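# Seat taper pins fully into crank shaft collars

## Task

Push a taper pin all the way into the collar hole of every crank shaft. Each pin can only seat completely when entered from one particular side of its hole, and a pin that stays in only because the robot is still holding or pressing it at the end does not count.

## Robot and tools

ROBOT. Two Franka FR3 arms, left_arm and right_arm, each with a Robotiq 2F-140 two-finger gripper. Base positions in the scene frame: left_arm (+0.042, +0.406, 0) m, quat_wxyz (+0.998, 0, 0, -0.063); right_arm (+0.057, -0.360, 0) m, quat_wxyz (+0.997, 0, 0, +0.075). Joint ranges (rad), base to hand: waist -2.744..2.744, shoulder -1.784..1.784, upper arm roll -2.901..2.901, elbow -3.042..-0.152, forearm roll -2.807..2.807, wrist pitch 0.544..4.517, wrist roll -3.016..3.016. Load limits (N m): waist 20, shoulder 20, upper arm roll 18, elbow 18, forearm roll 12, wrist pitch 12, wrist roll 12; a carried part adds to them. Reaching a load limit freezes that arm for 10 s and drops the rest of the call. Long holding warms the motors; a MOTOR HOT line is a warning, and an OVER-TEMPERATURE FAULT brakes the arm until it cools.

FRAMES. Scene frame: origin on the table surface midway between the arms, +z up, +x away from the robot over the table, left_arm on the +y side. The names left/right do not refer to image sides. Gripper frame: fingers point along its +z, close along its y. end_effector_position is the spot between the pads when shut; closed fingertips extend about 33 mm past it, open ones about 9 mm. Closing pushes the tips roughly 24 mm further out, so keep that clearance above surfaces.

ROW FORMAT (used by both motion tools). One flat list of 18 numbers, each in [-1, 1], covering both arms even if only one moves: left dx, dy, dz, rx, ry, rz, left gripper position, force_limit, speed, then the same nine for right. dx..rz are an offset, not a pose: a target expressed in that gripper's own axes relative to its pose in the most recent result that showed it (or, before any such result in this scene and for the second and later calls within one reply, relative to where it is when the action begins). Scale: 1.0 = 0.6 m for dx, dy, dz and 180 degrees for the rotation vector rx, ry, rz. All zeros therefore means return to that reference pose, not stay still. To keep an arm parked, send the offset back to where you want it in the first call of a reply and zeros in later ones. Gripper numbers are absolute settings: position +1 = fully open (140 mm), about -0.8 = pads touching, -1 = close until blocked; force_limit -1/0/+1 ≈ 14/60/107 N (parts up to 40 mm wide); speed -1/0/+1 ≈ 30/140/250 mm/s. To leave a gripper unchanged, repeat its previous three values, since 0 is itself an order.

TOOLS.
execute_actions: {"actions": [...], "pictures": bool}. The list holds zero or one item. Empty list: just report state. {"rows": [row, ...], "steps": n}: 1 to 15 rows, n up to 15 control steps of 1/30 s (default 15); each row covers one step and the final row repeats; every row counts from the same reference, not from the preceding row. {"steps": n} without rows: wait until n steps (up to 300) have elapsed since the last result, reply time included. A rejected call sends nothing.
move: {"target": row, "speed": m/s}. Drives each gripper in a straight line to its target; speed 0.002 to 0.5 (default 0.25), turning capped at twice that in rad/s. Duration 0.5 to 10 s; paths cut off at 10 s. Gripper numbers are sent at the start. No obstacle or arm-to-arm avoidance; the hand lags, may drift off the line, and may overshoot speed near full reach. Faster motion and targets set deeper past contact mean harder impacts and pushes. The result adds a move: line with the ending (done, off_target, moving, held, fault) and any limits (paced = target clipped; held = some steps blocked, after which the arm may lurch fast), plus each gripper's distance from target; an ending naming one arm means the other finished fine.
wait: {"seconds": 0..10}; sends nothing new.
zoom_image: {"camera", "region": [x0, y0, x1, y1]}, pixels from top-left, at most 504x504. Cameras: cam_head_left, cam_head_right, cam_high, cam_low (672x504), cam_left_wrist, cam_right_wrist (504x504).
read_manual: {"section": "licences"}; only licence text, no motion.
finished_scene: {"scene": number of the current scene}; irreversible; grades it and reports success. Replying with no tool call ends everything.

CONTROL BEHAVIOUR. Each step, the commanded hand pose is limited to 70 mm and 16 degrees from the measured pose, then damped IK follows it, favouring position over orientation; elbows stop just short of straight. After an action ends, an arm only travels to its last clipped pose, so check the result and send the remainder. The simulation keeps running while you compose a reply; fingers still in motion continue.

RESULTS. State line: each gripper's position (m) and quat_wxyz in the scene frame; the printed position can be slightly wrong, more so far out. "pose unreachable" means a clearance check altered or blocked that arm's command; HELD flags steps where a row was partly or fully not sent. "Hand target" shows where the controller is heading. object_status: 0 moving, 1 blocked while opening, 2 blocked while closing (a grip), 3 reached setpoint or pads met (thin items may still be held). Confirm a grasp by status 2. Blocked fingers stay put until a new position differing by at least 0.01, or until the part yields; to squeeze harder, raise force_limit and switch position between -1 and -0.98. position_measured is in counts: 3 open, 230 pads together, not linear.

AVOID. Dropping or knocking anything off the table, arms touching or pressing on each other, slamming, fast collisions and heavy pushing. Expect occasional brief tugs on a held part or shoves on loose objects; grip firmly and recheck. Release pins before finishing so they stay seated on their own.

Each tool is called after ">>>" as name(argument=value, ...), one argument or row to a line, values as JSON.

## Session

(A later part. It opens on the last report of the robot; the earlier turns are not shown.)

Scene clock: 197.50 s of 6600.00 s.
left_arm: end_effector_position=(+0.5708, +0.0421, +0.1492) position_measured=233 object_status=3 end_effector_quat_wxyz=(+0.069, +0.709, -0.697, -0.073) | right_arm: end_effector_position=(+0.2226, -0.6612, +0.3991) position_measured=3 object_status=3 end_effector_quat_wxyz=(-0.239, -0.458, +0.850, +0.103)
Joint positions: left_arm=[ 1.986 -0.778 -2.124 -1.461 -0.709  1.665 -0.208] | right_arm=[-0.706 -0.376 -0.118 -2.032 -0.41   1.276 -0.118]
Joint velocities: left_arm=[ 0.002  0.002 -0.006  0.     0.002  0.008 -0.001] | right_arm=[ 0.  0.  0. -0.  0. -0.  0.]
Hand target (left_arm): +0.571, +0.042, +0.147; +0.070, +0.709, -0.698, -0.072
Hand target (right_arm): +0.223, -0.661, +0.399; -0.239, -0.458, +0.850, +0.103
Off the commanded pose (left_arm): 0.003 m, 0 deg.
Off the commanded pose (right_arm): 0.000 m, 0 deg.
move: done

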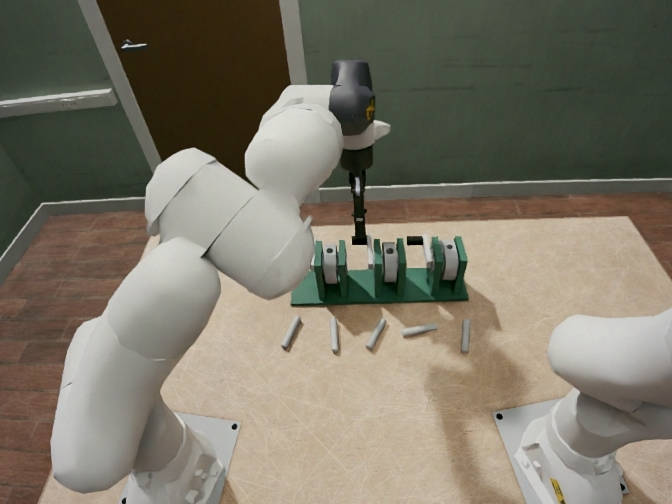

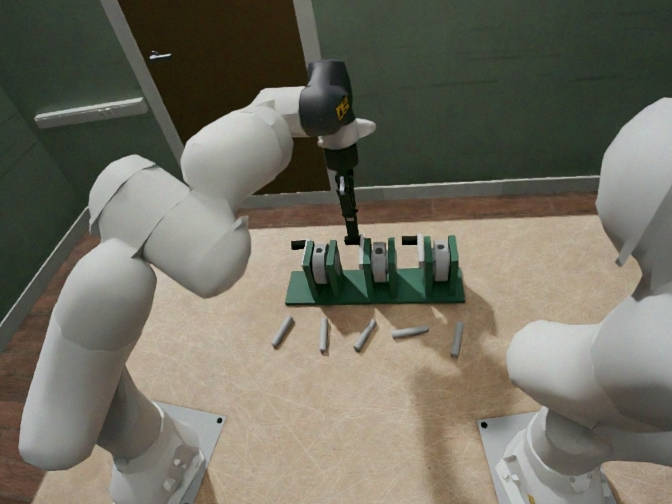

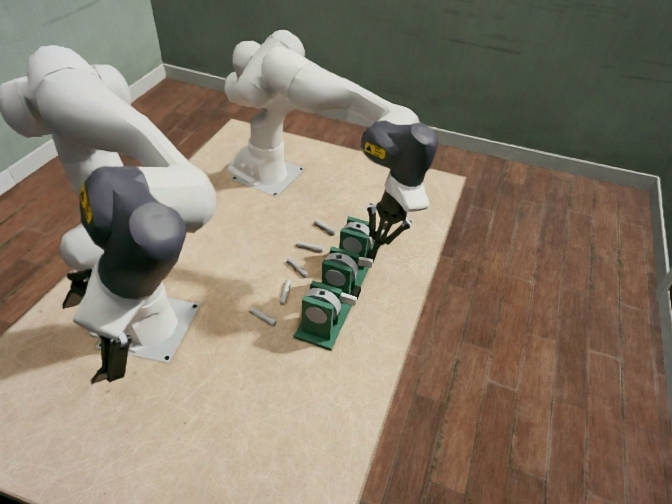

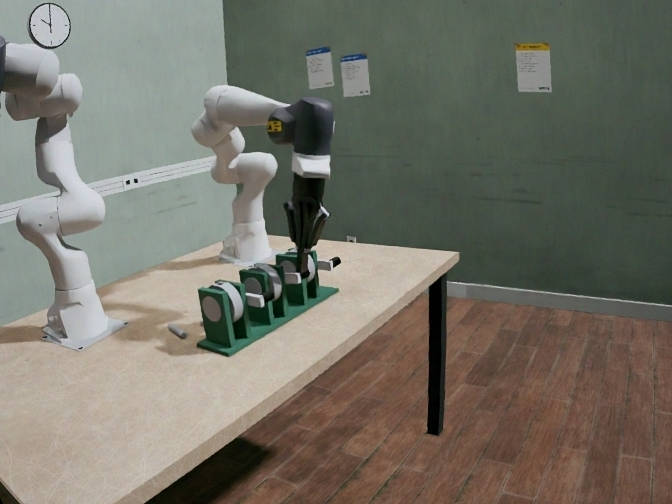

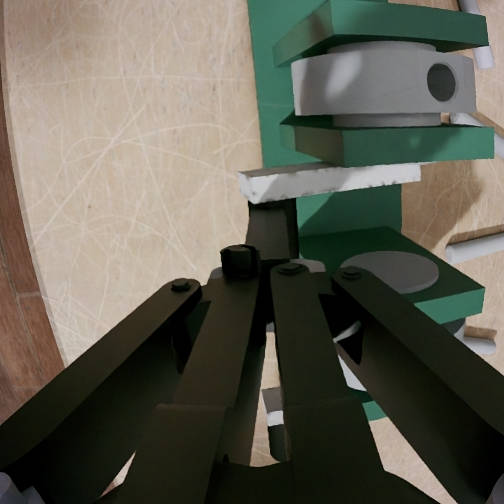

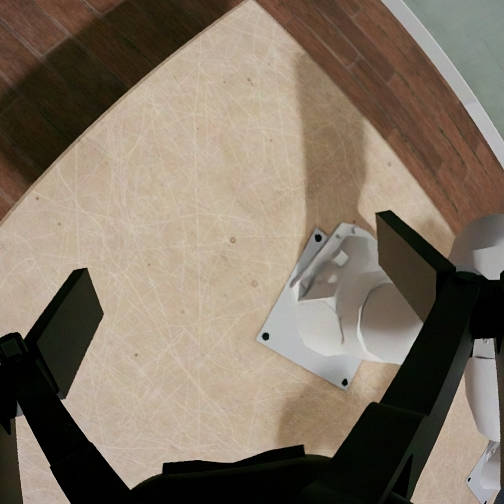

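>>> move(
  target=[0,-0.003,0.0145,0,0,0,-0.85,0,0.5, 0,0,0,0,0,0,1,0,0],
  speed=0.01,
)

>>> wait(
  seconds=0.5,
)

>>> zoom_image(
  camera="cam_low",
  region=[230, 230, 350, 320],
)

Scene clock: 205.67 s of 6600.00 s.
left_arm: end_effector_position=(+0.5706, +0.0419, +0.1430) position_measured=233 object_status=3 end_effector_quat_wxyz=(+0.068, +0.709, -0.698, -0.074) | right_arm: end_effector_position=(+0.2226, -0.6612, +0.3991) position_measured=3 object_status=3 end_effector_quat_wxyz=(-0.239, -0.458, +0.850, +0.103)
Joint positions: left_arm=[ 1.987 -0.782 -2.131 -1.468 -0.709  1.677 -0.208] | right_arm=[-0.706 -0.376 -0.118 -2.032 -0.41   1.276 -0.118]
Joint velocities: left_arm=[ 0.001  0.    -0.004 -0.002 -0.002  0.003  0.001] | right_arm=[ 0.     0.    -0.001 -0.001 -0.001  0.     0.002]
Hand target (left_arm): +0.571, +0.042, +0.140; +0.069, +0.709, -0.698, -0.073
Hand target (right_arm): +0.223, -0.661, +0.399; -0.239, -0.458, +0.850, +0.103
Off the commanded pose (left_arm): 0.003 m, 0 deg.
Off the commanded pose (right_arm): 0.000 m, 0 deg.
After step 90, 4.10 s passed at rest.
move: done

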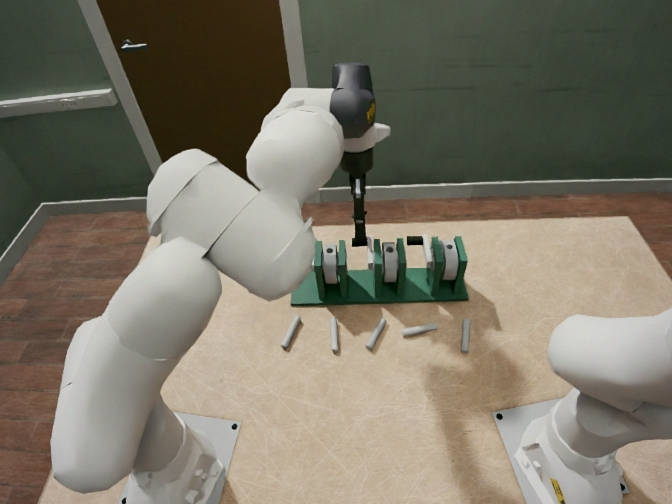

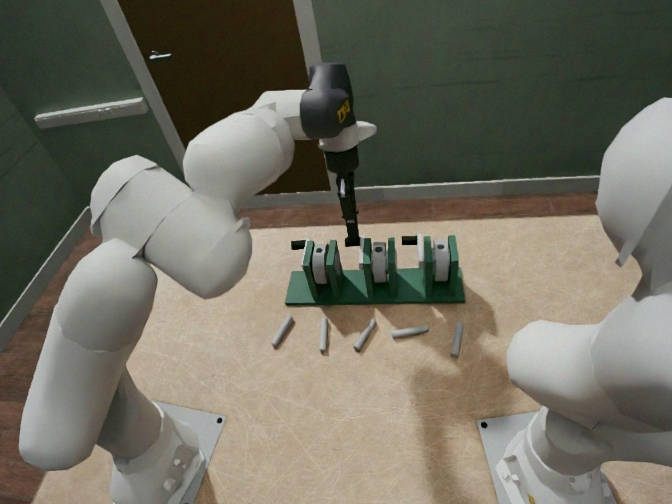

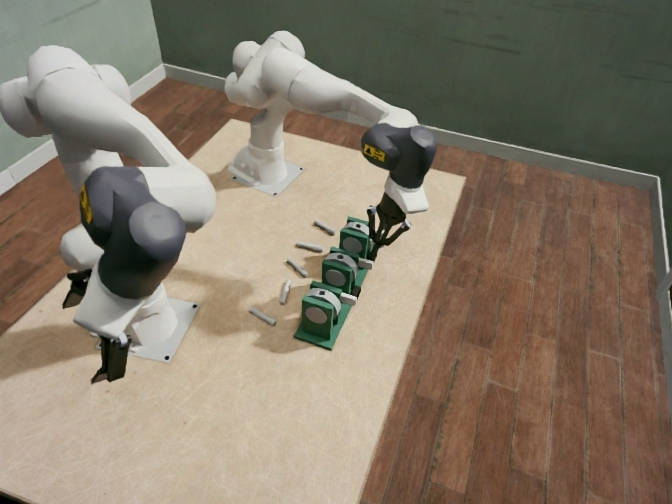

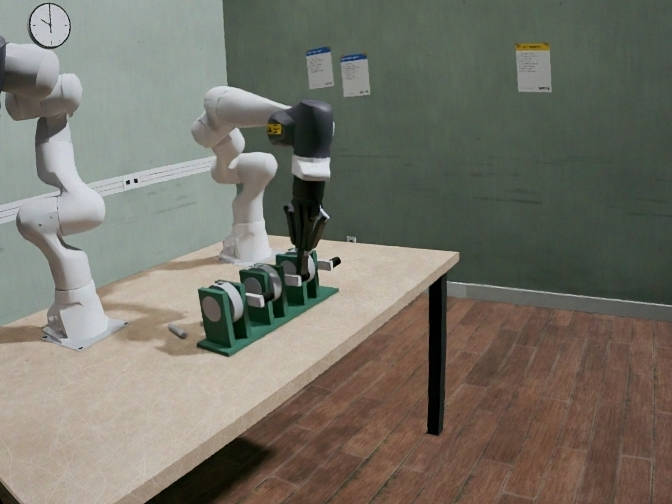

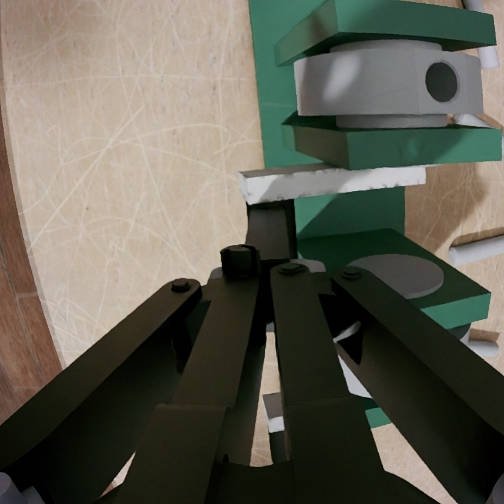

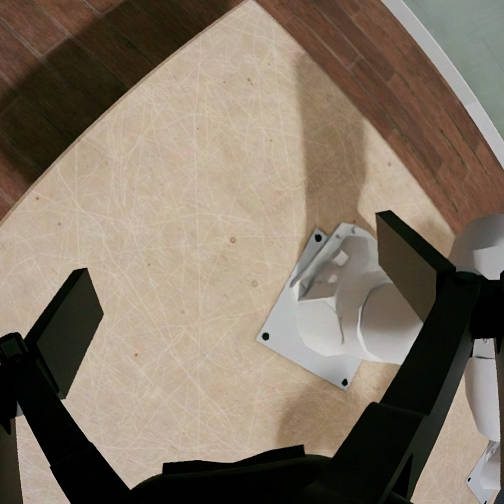

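Scene clock: 206.17 s of 6600.00 s.
left_arm: end_effector_position=(+0.5706, +0.0419, +0.1429) position_measured=233 object_status=3 end_effector_quat_wxyz=(+0.068, +0.710, -0.698, -0.074) | right_arm: end_effector_position=(+0.2226, -0.6612, +0.3991) position_measured=3 object_status=3 end_effector_quat_wxyz=(-0.239, -0.458, +0.850, +0.103)
Joint positions: left_arm=[ 1.987 -0.782 -2.131 -1.468 -0.709  1.677 -0.208] | right_arm=[-0.706 -0.376 -0.118 -2.032 -0.41   1.276 -0.118]
Joint velocities: left_arm=[-0.001  0.001 -0.001 -0.001 -0.001 -0.     0.001] | right_arm=[-0.001 -0.001  0.    -0.    -0.001 -0.001 -0.   ]
Hand target (left_arm): +0.571, +0.042, +0.140; +0.069, +0.709, -0.698, -0.073
Hand target (right_arm): +0.223, -0.661, +0.399; -0.239, -0.458, +0.850, +0.103
Off the commanded pose (left_arm): 0.003 m, 0 deg.
Off the commanded pose (right_arm): 0.000 m, 0 deg.
Steps of this call (steps 1 to 15: nothing new was sent). Readings (end_effector_position | what the end effector reports):
1: left_arm (+0.5706, +0.0419, +0.1430) | right_arm (+0.2226, -0.6612, +0.3991) | left_arm position_measured=233 object_status=3 | right_arm position_measured=3 object_status=3
2: left_arm (+0.5706, +0.0419, +0.1430) | right_arm (+0.2226, -0.6612, +0.3991) | left_arm position_measured=233 object_status=3 | right_arm position_measured=3 object_status=3
4: left_arm (+0.5706, +0.0419, +0.1430) | right_arm (+0.2226, -0.6612, +0.3991) | left_arm position_measured=233 object_status=3 | right_arm position_measured=3 object_status=3
8: left_arm (+0.5706, +0.0419, +0.1429) | right_arm (+0.2226, -0.6612, +0.3991) | left_arm position_measured=233 object_status=3 | right_arm position_measured=3 object_status=3
15: the state above

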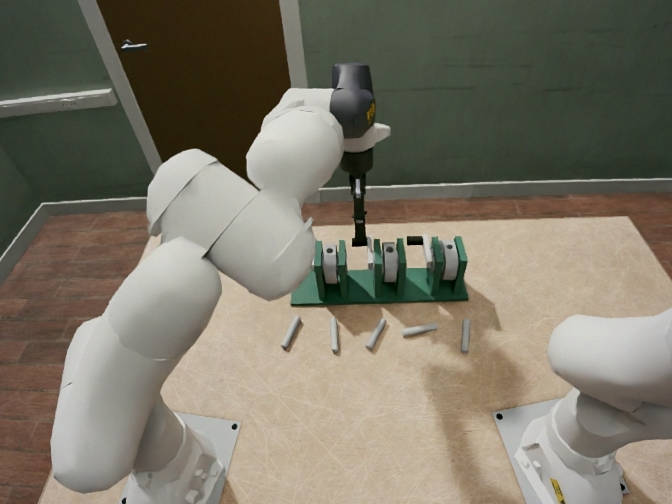

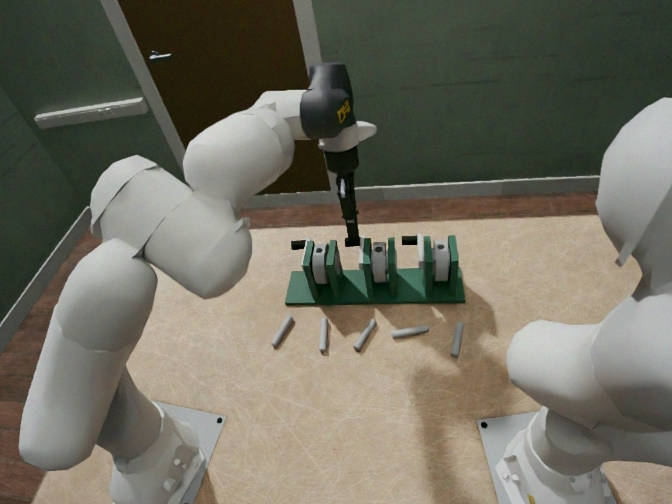

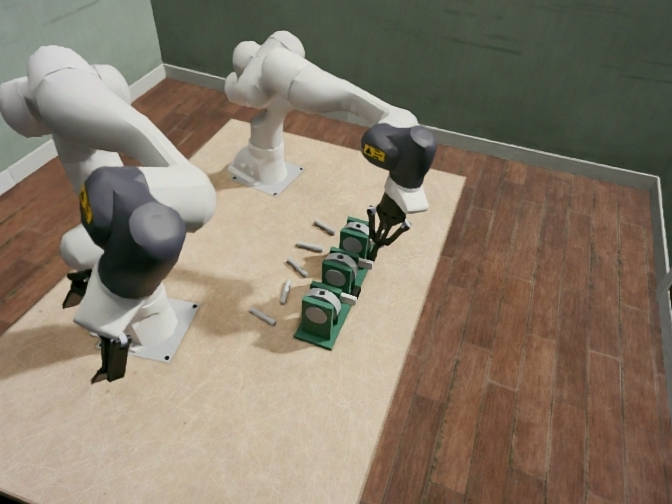

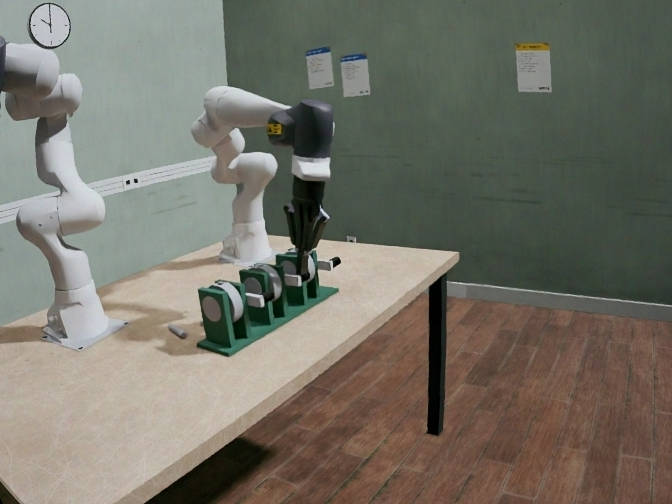

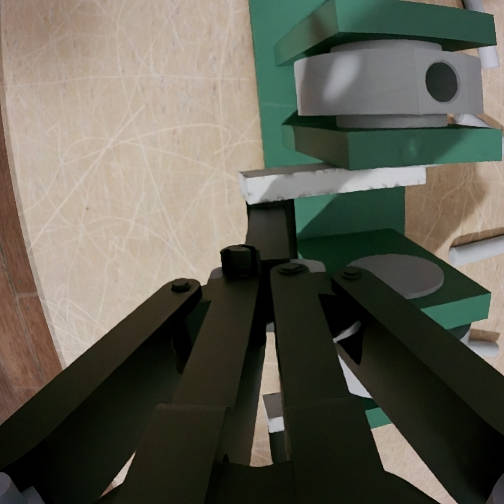

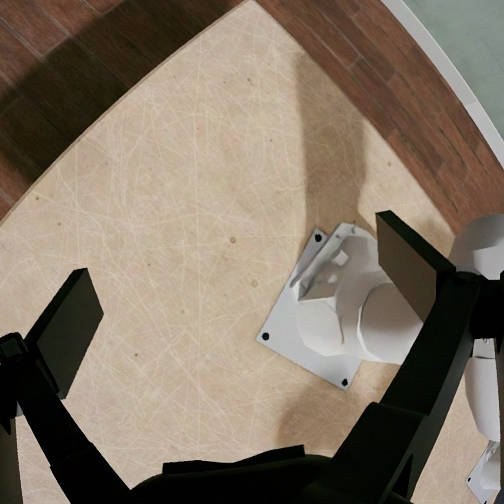

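Region (230, 230, 350, 320) of cam_low's 672x504 image, scaled by 4.200, with more detail than that image has; it fills the top 378 rows of this view, and the rest is white.

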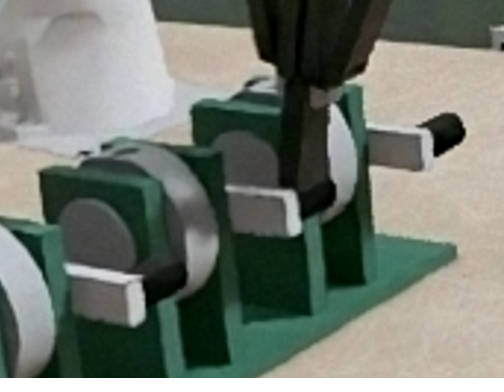

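>>> move(
  target=[0,-0.002,0.0102,0,0,0,-0.85,0,0.5, 0,0,0,0,0,0,1,0,0],
  speed=0.01,
)

>>> zoom_image(
  camera="cam_low",
  region=[230, 230, 350, 320],
)

Scene clock: 212.93 s of 6600.00 s.
left_arm: end_effector_position=(+0.5706, +0.0419, +0.1395) position_measured=233 object_status=3 end_effector_quat_wxyz=(+0.067, +0.710, -0.697, -0.074) | right_arm: end_effector_position=(+0.2226, -0.6612, +0.3991) position_measured=3 object_status=3 end_effector_quat_wxyz=(-0.239, -0.458, +0.850, +0.103)
Joint positions: left_arm=[ 1.987 -0.785 -2.135 -1.472 -0.709  1.684 -0.208] | right_arm=[-0.706 -0.376 -0.118 -2.032 -0.41   1.276 -0.118]
Joint velocities: left_arm=[-0.    -0.    -0.001 -0.003 -0.001  0.004  0.002] | right_arm=[-0.     0.     0.001  0.001 -0.    -0.    -0.001]
Hand target (left_arm): +0.571, +0.042, +0.137; +0.068, +0.709, -0.698, -0.074
Hand target (right_arm): +0.223, -0.661, +0.399; -0.239, -0.458, +0.850, +0.103
Off the commanded pose (left_arm): 0.003 m, 0 deg.
Off the commanded pose (right_arm): 0.000 m, 0 deg.
After step 90, 2.93 s passed at rest.
move: done

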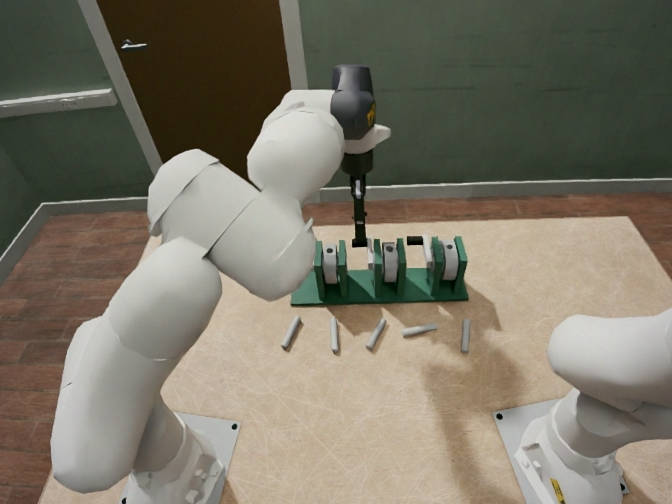

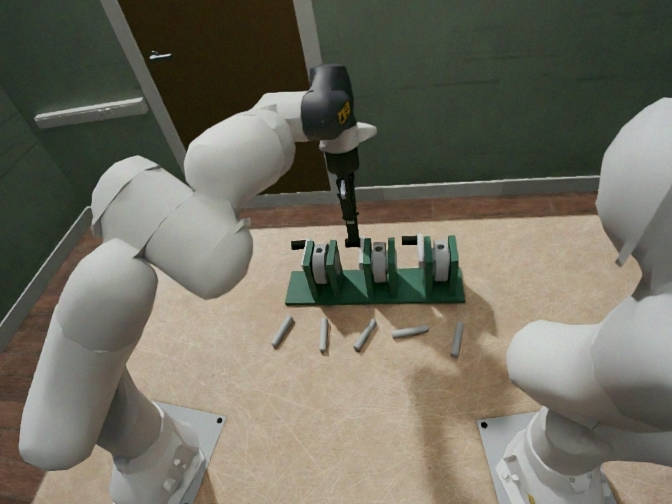

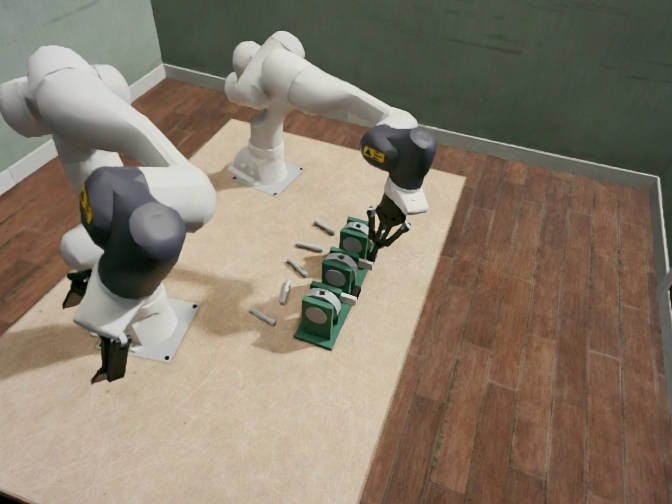

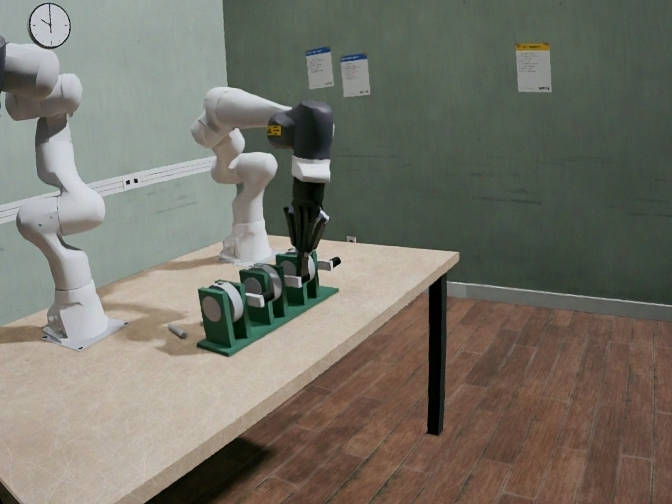

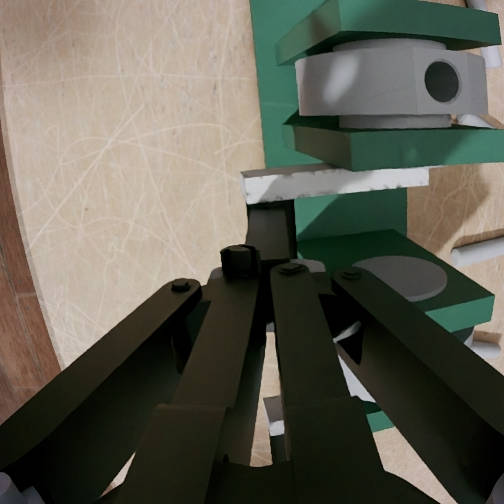

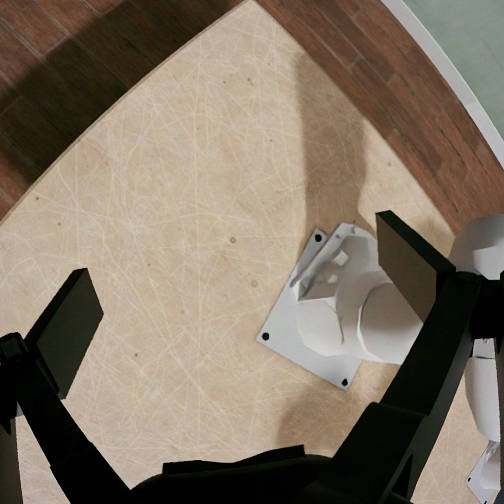

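Region (230, 230, 350, 320) of cam_low's 672x504 image, scaled by 4.200, with more detail than that image has; it fills the top 378 rows of this view, and the rest is white.

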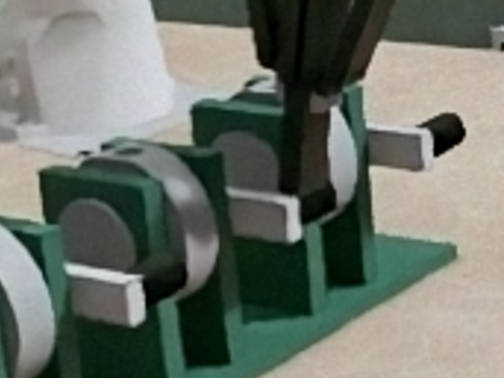

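>>> move(
  target=[0,0.02,-0.098,0,0,0,-0.38,0,0, 0,0,0,0,0,0,1,0,0],
  speed=0.15,
)

>>> move(
  target=[0.238,0.127,0.0455,0.286,0,0,-0.38,0,0, 0,0,0,0,0,0,1,0,0],
  speed=0.2,
)

Scene clock: 229.63 s of 6600.00 s.
left_arm: end_effector_position=(+0.5701, +0.0399, +0.1991) position_measured=177 object_status=3 end_effector_quat_wxyz=(+0.068, +0.707, -0.700, -0.071) | right_arm: end_effector_position=(+0.2226, -0.6612, +0.3991) position_measured=3 object_status=3 end_effector_quat_wxyz=(-0.239, -0.458, +0.850, +0.103)
Joint positions: left_arm=[ 1.987 -0.734 -2.098 -1.393 -0.674  1.58  -0.234] | right_arm=[-0.706 -0.376 -0.118 -2.032 -0.41   1.276 -0.118]
Joint velocities: left_arm=[-0.001 -0.001  0.005  0.002 -0.    -0.012 -0.009] | right_arm=[ 0.001  0.    -0.     0.001  0.001  0.     0.   ]
Hand target (left_arm): +0.570, +0.042, +0.199; +0.067, +0.710, -0.697, -0.074
Hand target (right_arm): +0.223, -0.661, +0.399; -0.239, -0.458, +0.850, +0.103
Off the commanded pose (left_arm): 0.001 m, 1 deg.
Off the commanded pose (right_arm): 0.000 m, 0 deg.
After step 90, 12.70 s passed at rest.
move: done

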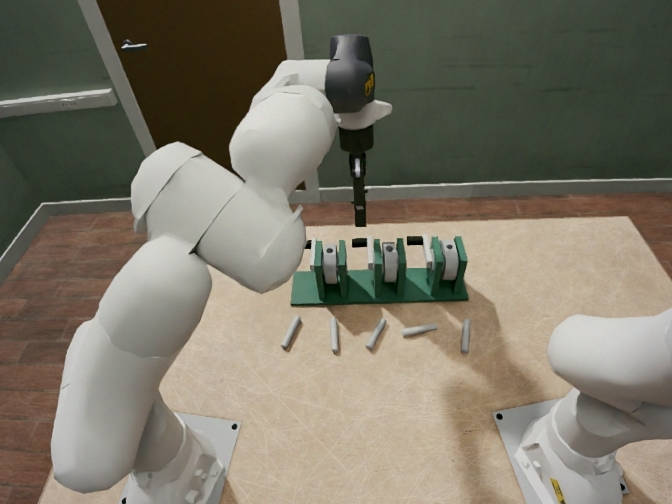

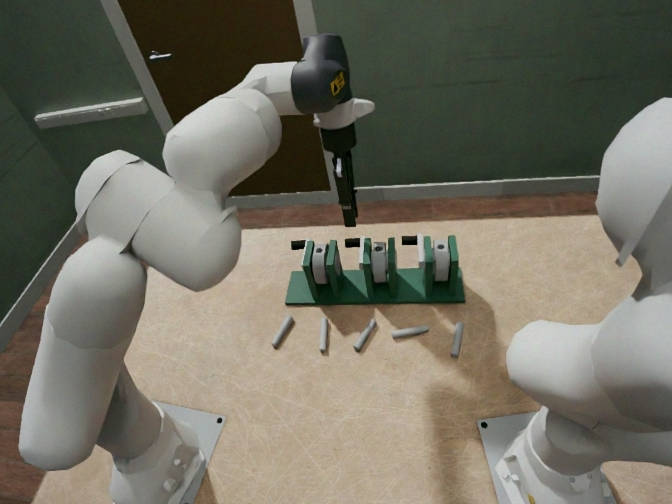

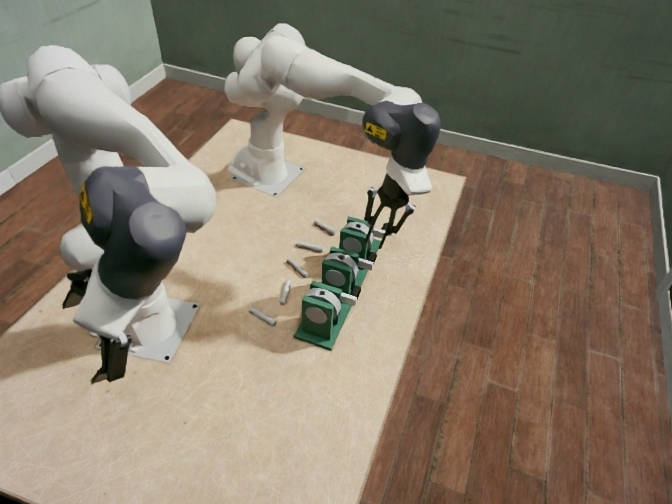

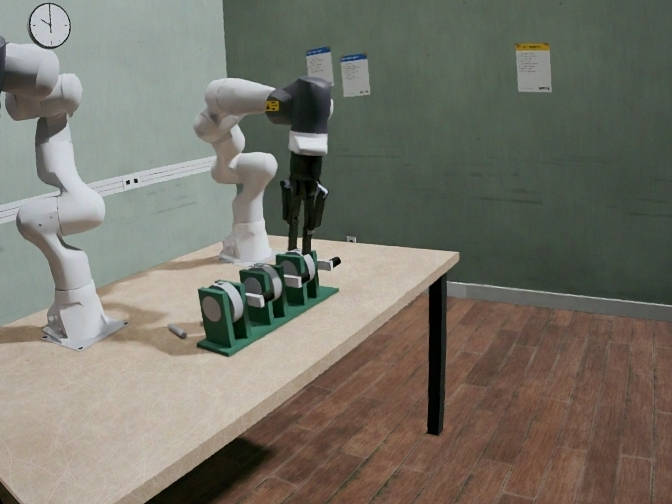

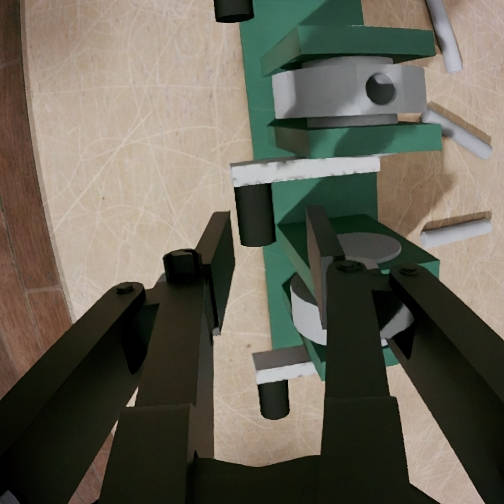

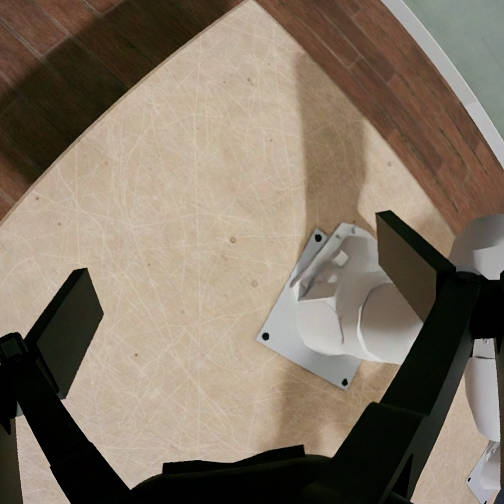

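Scene clock: 232.57 s of 6600.00 s.
left_arm: end_effector_position=(+0.4957, -0.1030, +0.1964) position_measured=177 object_status=3 end_effector_quat_wxyz=(-0.249, +0.664, -0.660, +0.246) | right_arm: end_effector_position=(+0.2226, -0.6612, +0.3991) position_measured=3 object_status=3 end_effector_quat_wxyz=(-0.239, -0.458, +0.850, +0.103)
Joint positions: left_arm=[ 0.926 -1.138 -1.646 -2.065 -0.841  2.483 -0.566] | right_arm=[-0.706 -0.376 -0.118 -2.032 -0.41   1.276 -0.118]
Joint velocities: left_arm=[ 0.001 -0.005  0.002 -0.001 -0.009 -0.    -0.021] | right_arm=[-0.001  0.     0.001  0.001  0.002  0.    -0.001]
Hand target (left_arm): +0.496, -0.104, +0.198; -0.247, +0.668, -0.656, +0.250
Hand target (right_arm): +0.223, -0.661, +0.399; -0.239, -0.458, +0.850, +0.103
Off the commanded pose (left_arm): 0.011 m, 1 deg.
Off the commanded pose (right_arm): 0.000 m, 0 deg.
move: off_target (left_arm)

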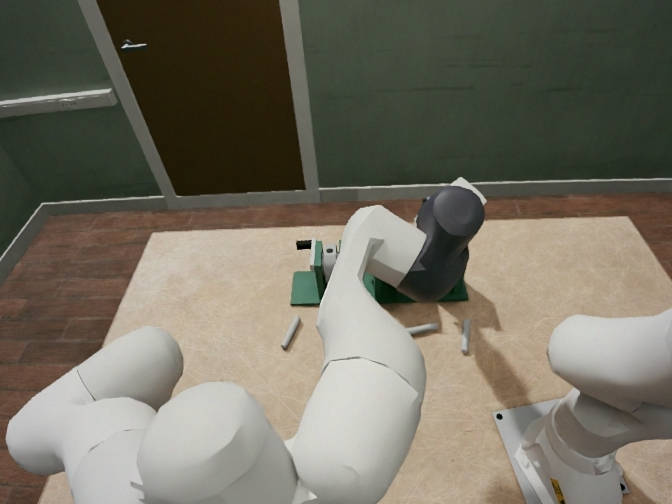

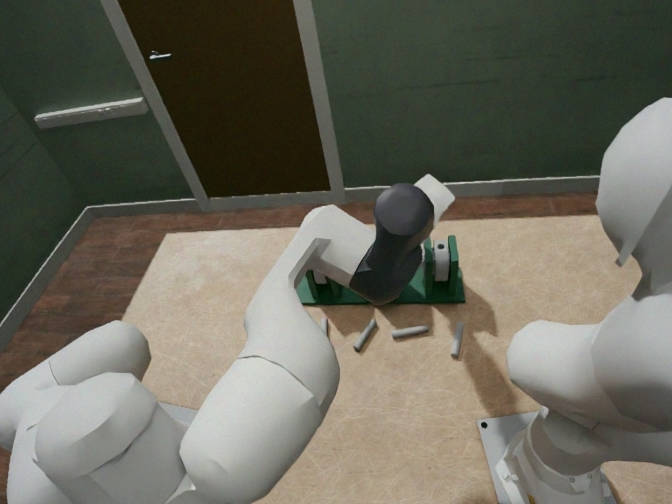

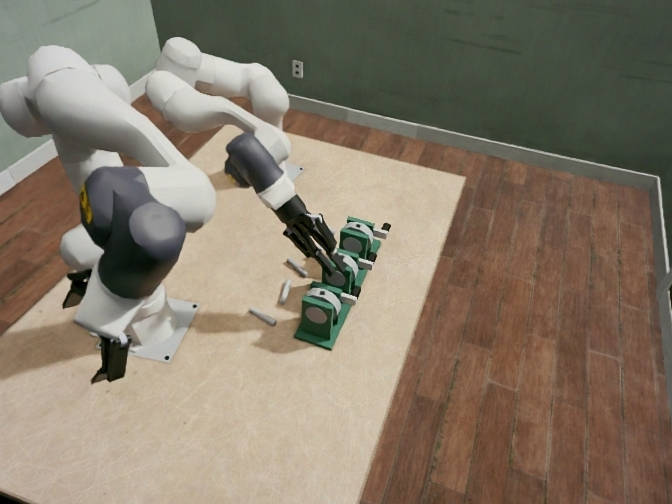

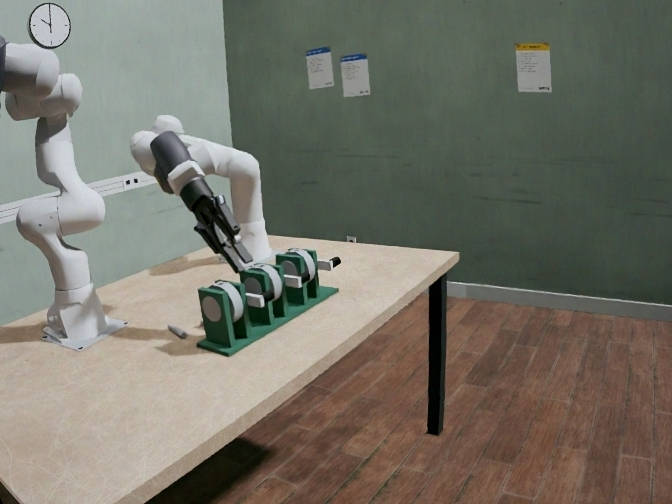

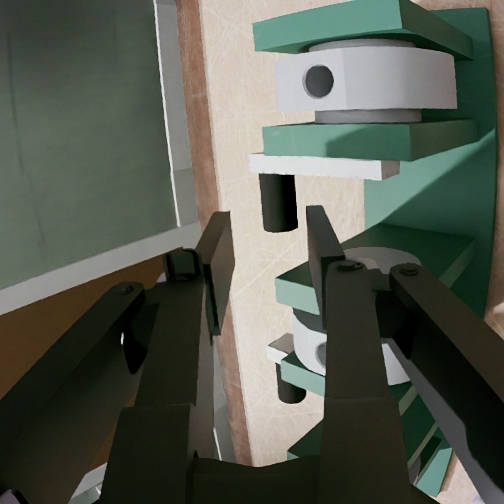

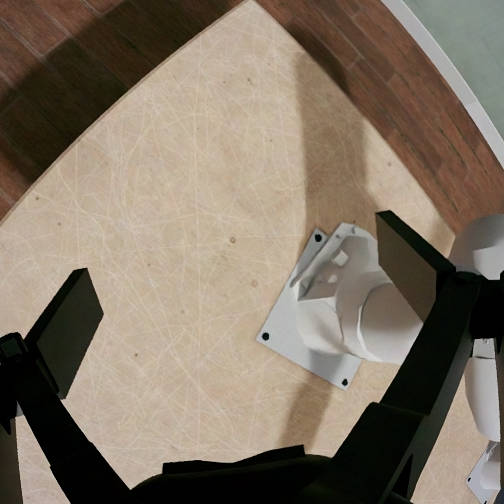

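>>> move(
  target=[-0.005,0,0.105,0,0,0,-0.38,0,0, 0,0,0,0,0,0,1,0,0],
  speed=0.08,
)

Scene clock: 238.57 s of 6600.00 s.
left_arm: end_effector_position=(+0.5355, -0.0996, +0.1470) position_measured=177 object_status=3 end_effector_quat_wxyz=(-0.250, +0.666, -0.660, +0.243) | right_arm: end_effector_position=(+0.2226, -0.6612, +0.3991) position_measured=3 object_status=3 end_effector_quat_wxyz=(-0.239, -0.458, +0.850, +0.103)
Joint positions: left_arm=[ 1.078 -1.145 -1.779 -2.011 -0.882  2.584 -0.538] | right_arm=[-0.706 -0.376 -0.118 -2.032 -0.41   1.276 -0.118]
Joint velocities: left_arm=[-0.    -0.002 -0.003  0.001  0.     0.013  0.007] | right_arm=[-0.     0.    -0.001  0.001 -0.001  0.    -0.   ]
Hand target (left_arm): +0.537, -0.101, +0.148; -0.250, +0.663, -0.661, +0.246
Hand target (right_arm): +0.223, -0.661, +0.399; -0.239, -0.458, +0.850, +0.103
Off the commanded pose (left_arm): 0.002 m, 0 deg.
Off the commanded pose (right_arm): 0.000 m, 0 deg.
After step 90, 1.73 s passed at rest.
move: done

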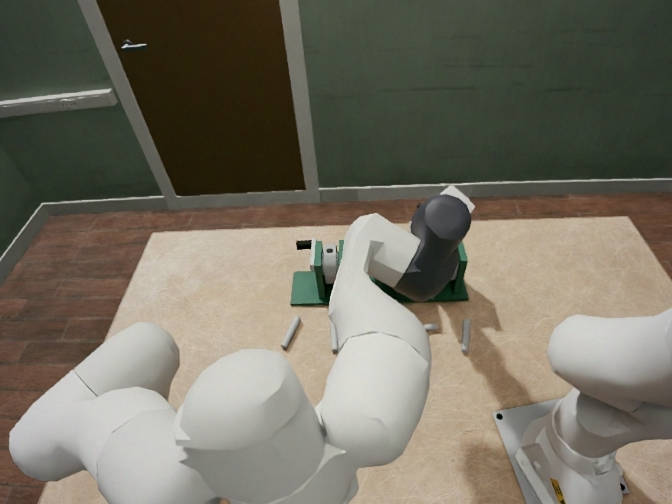

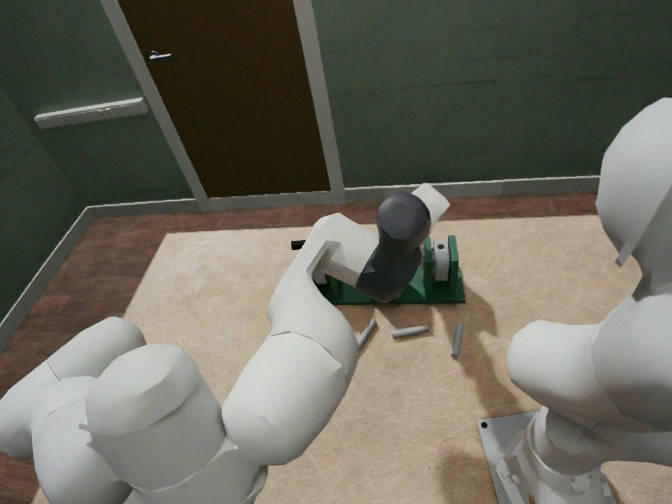

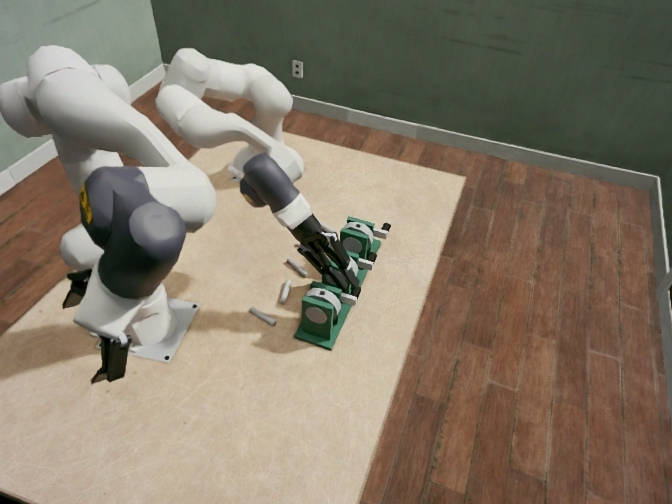

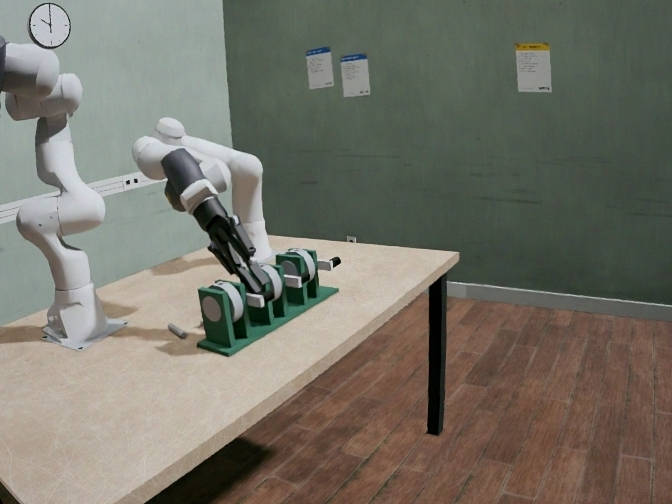

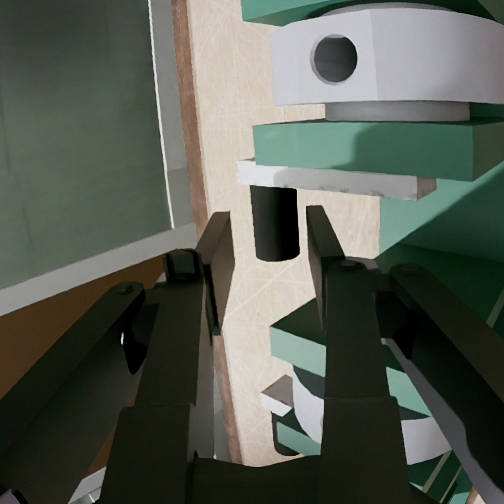

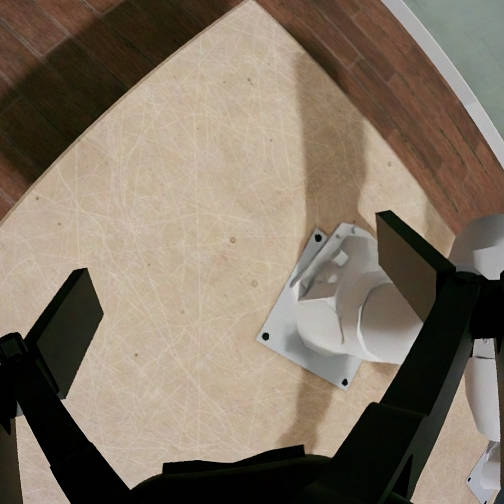

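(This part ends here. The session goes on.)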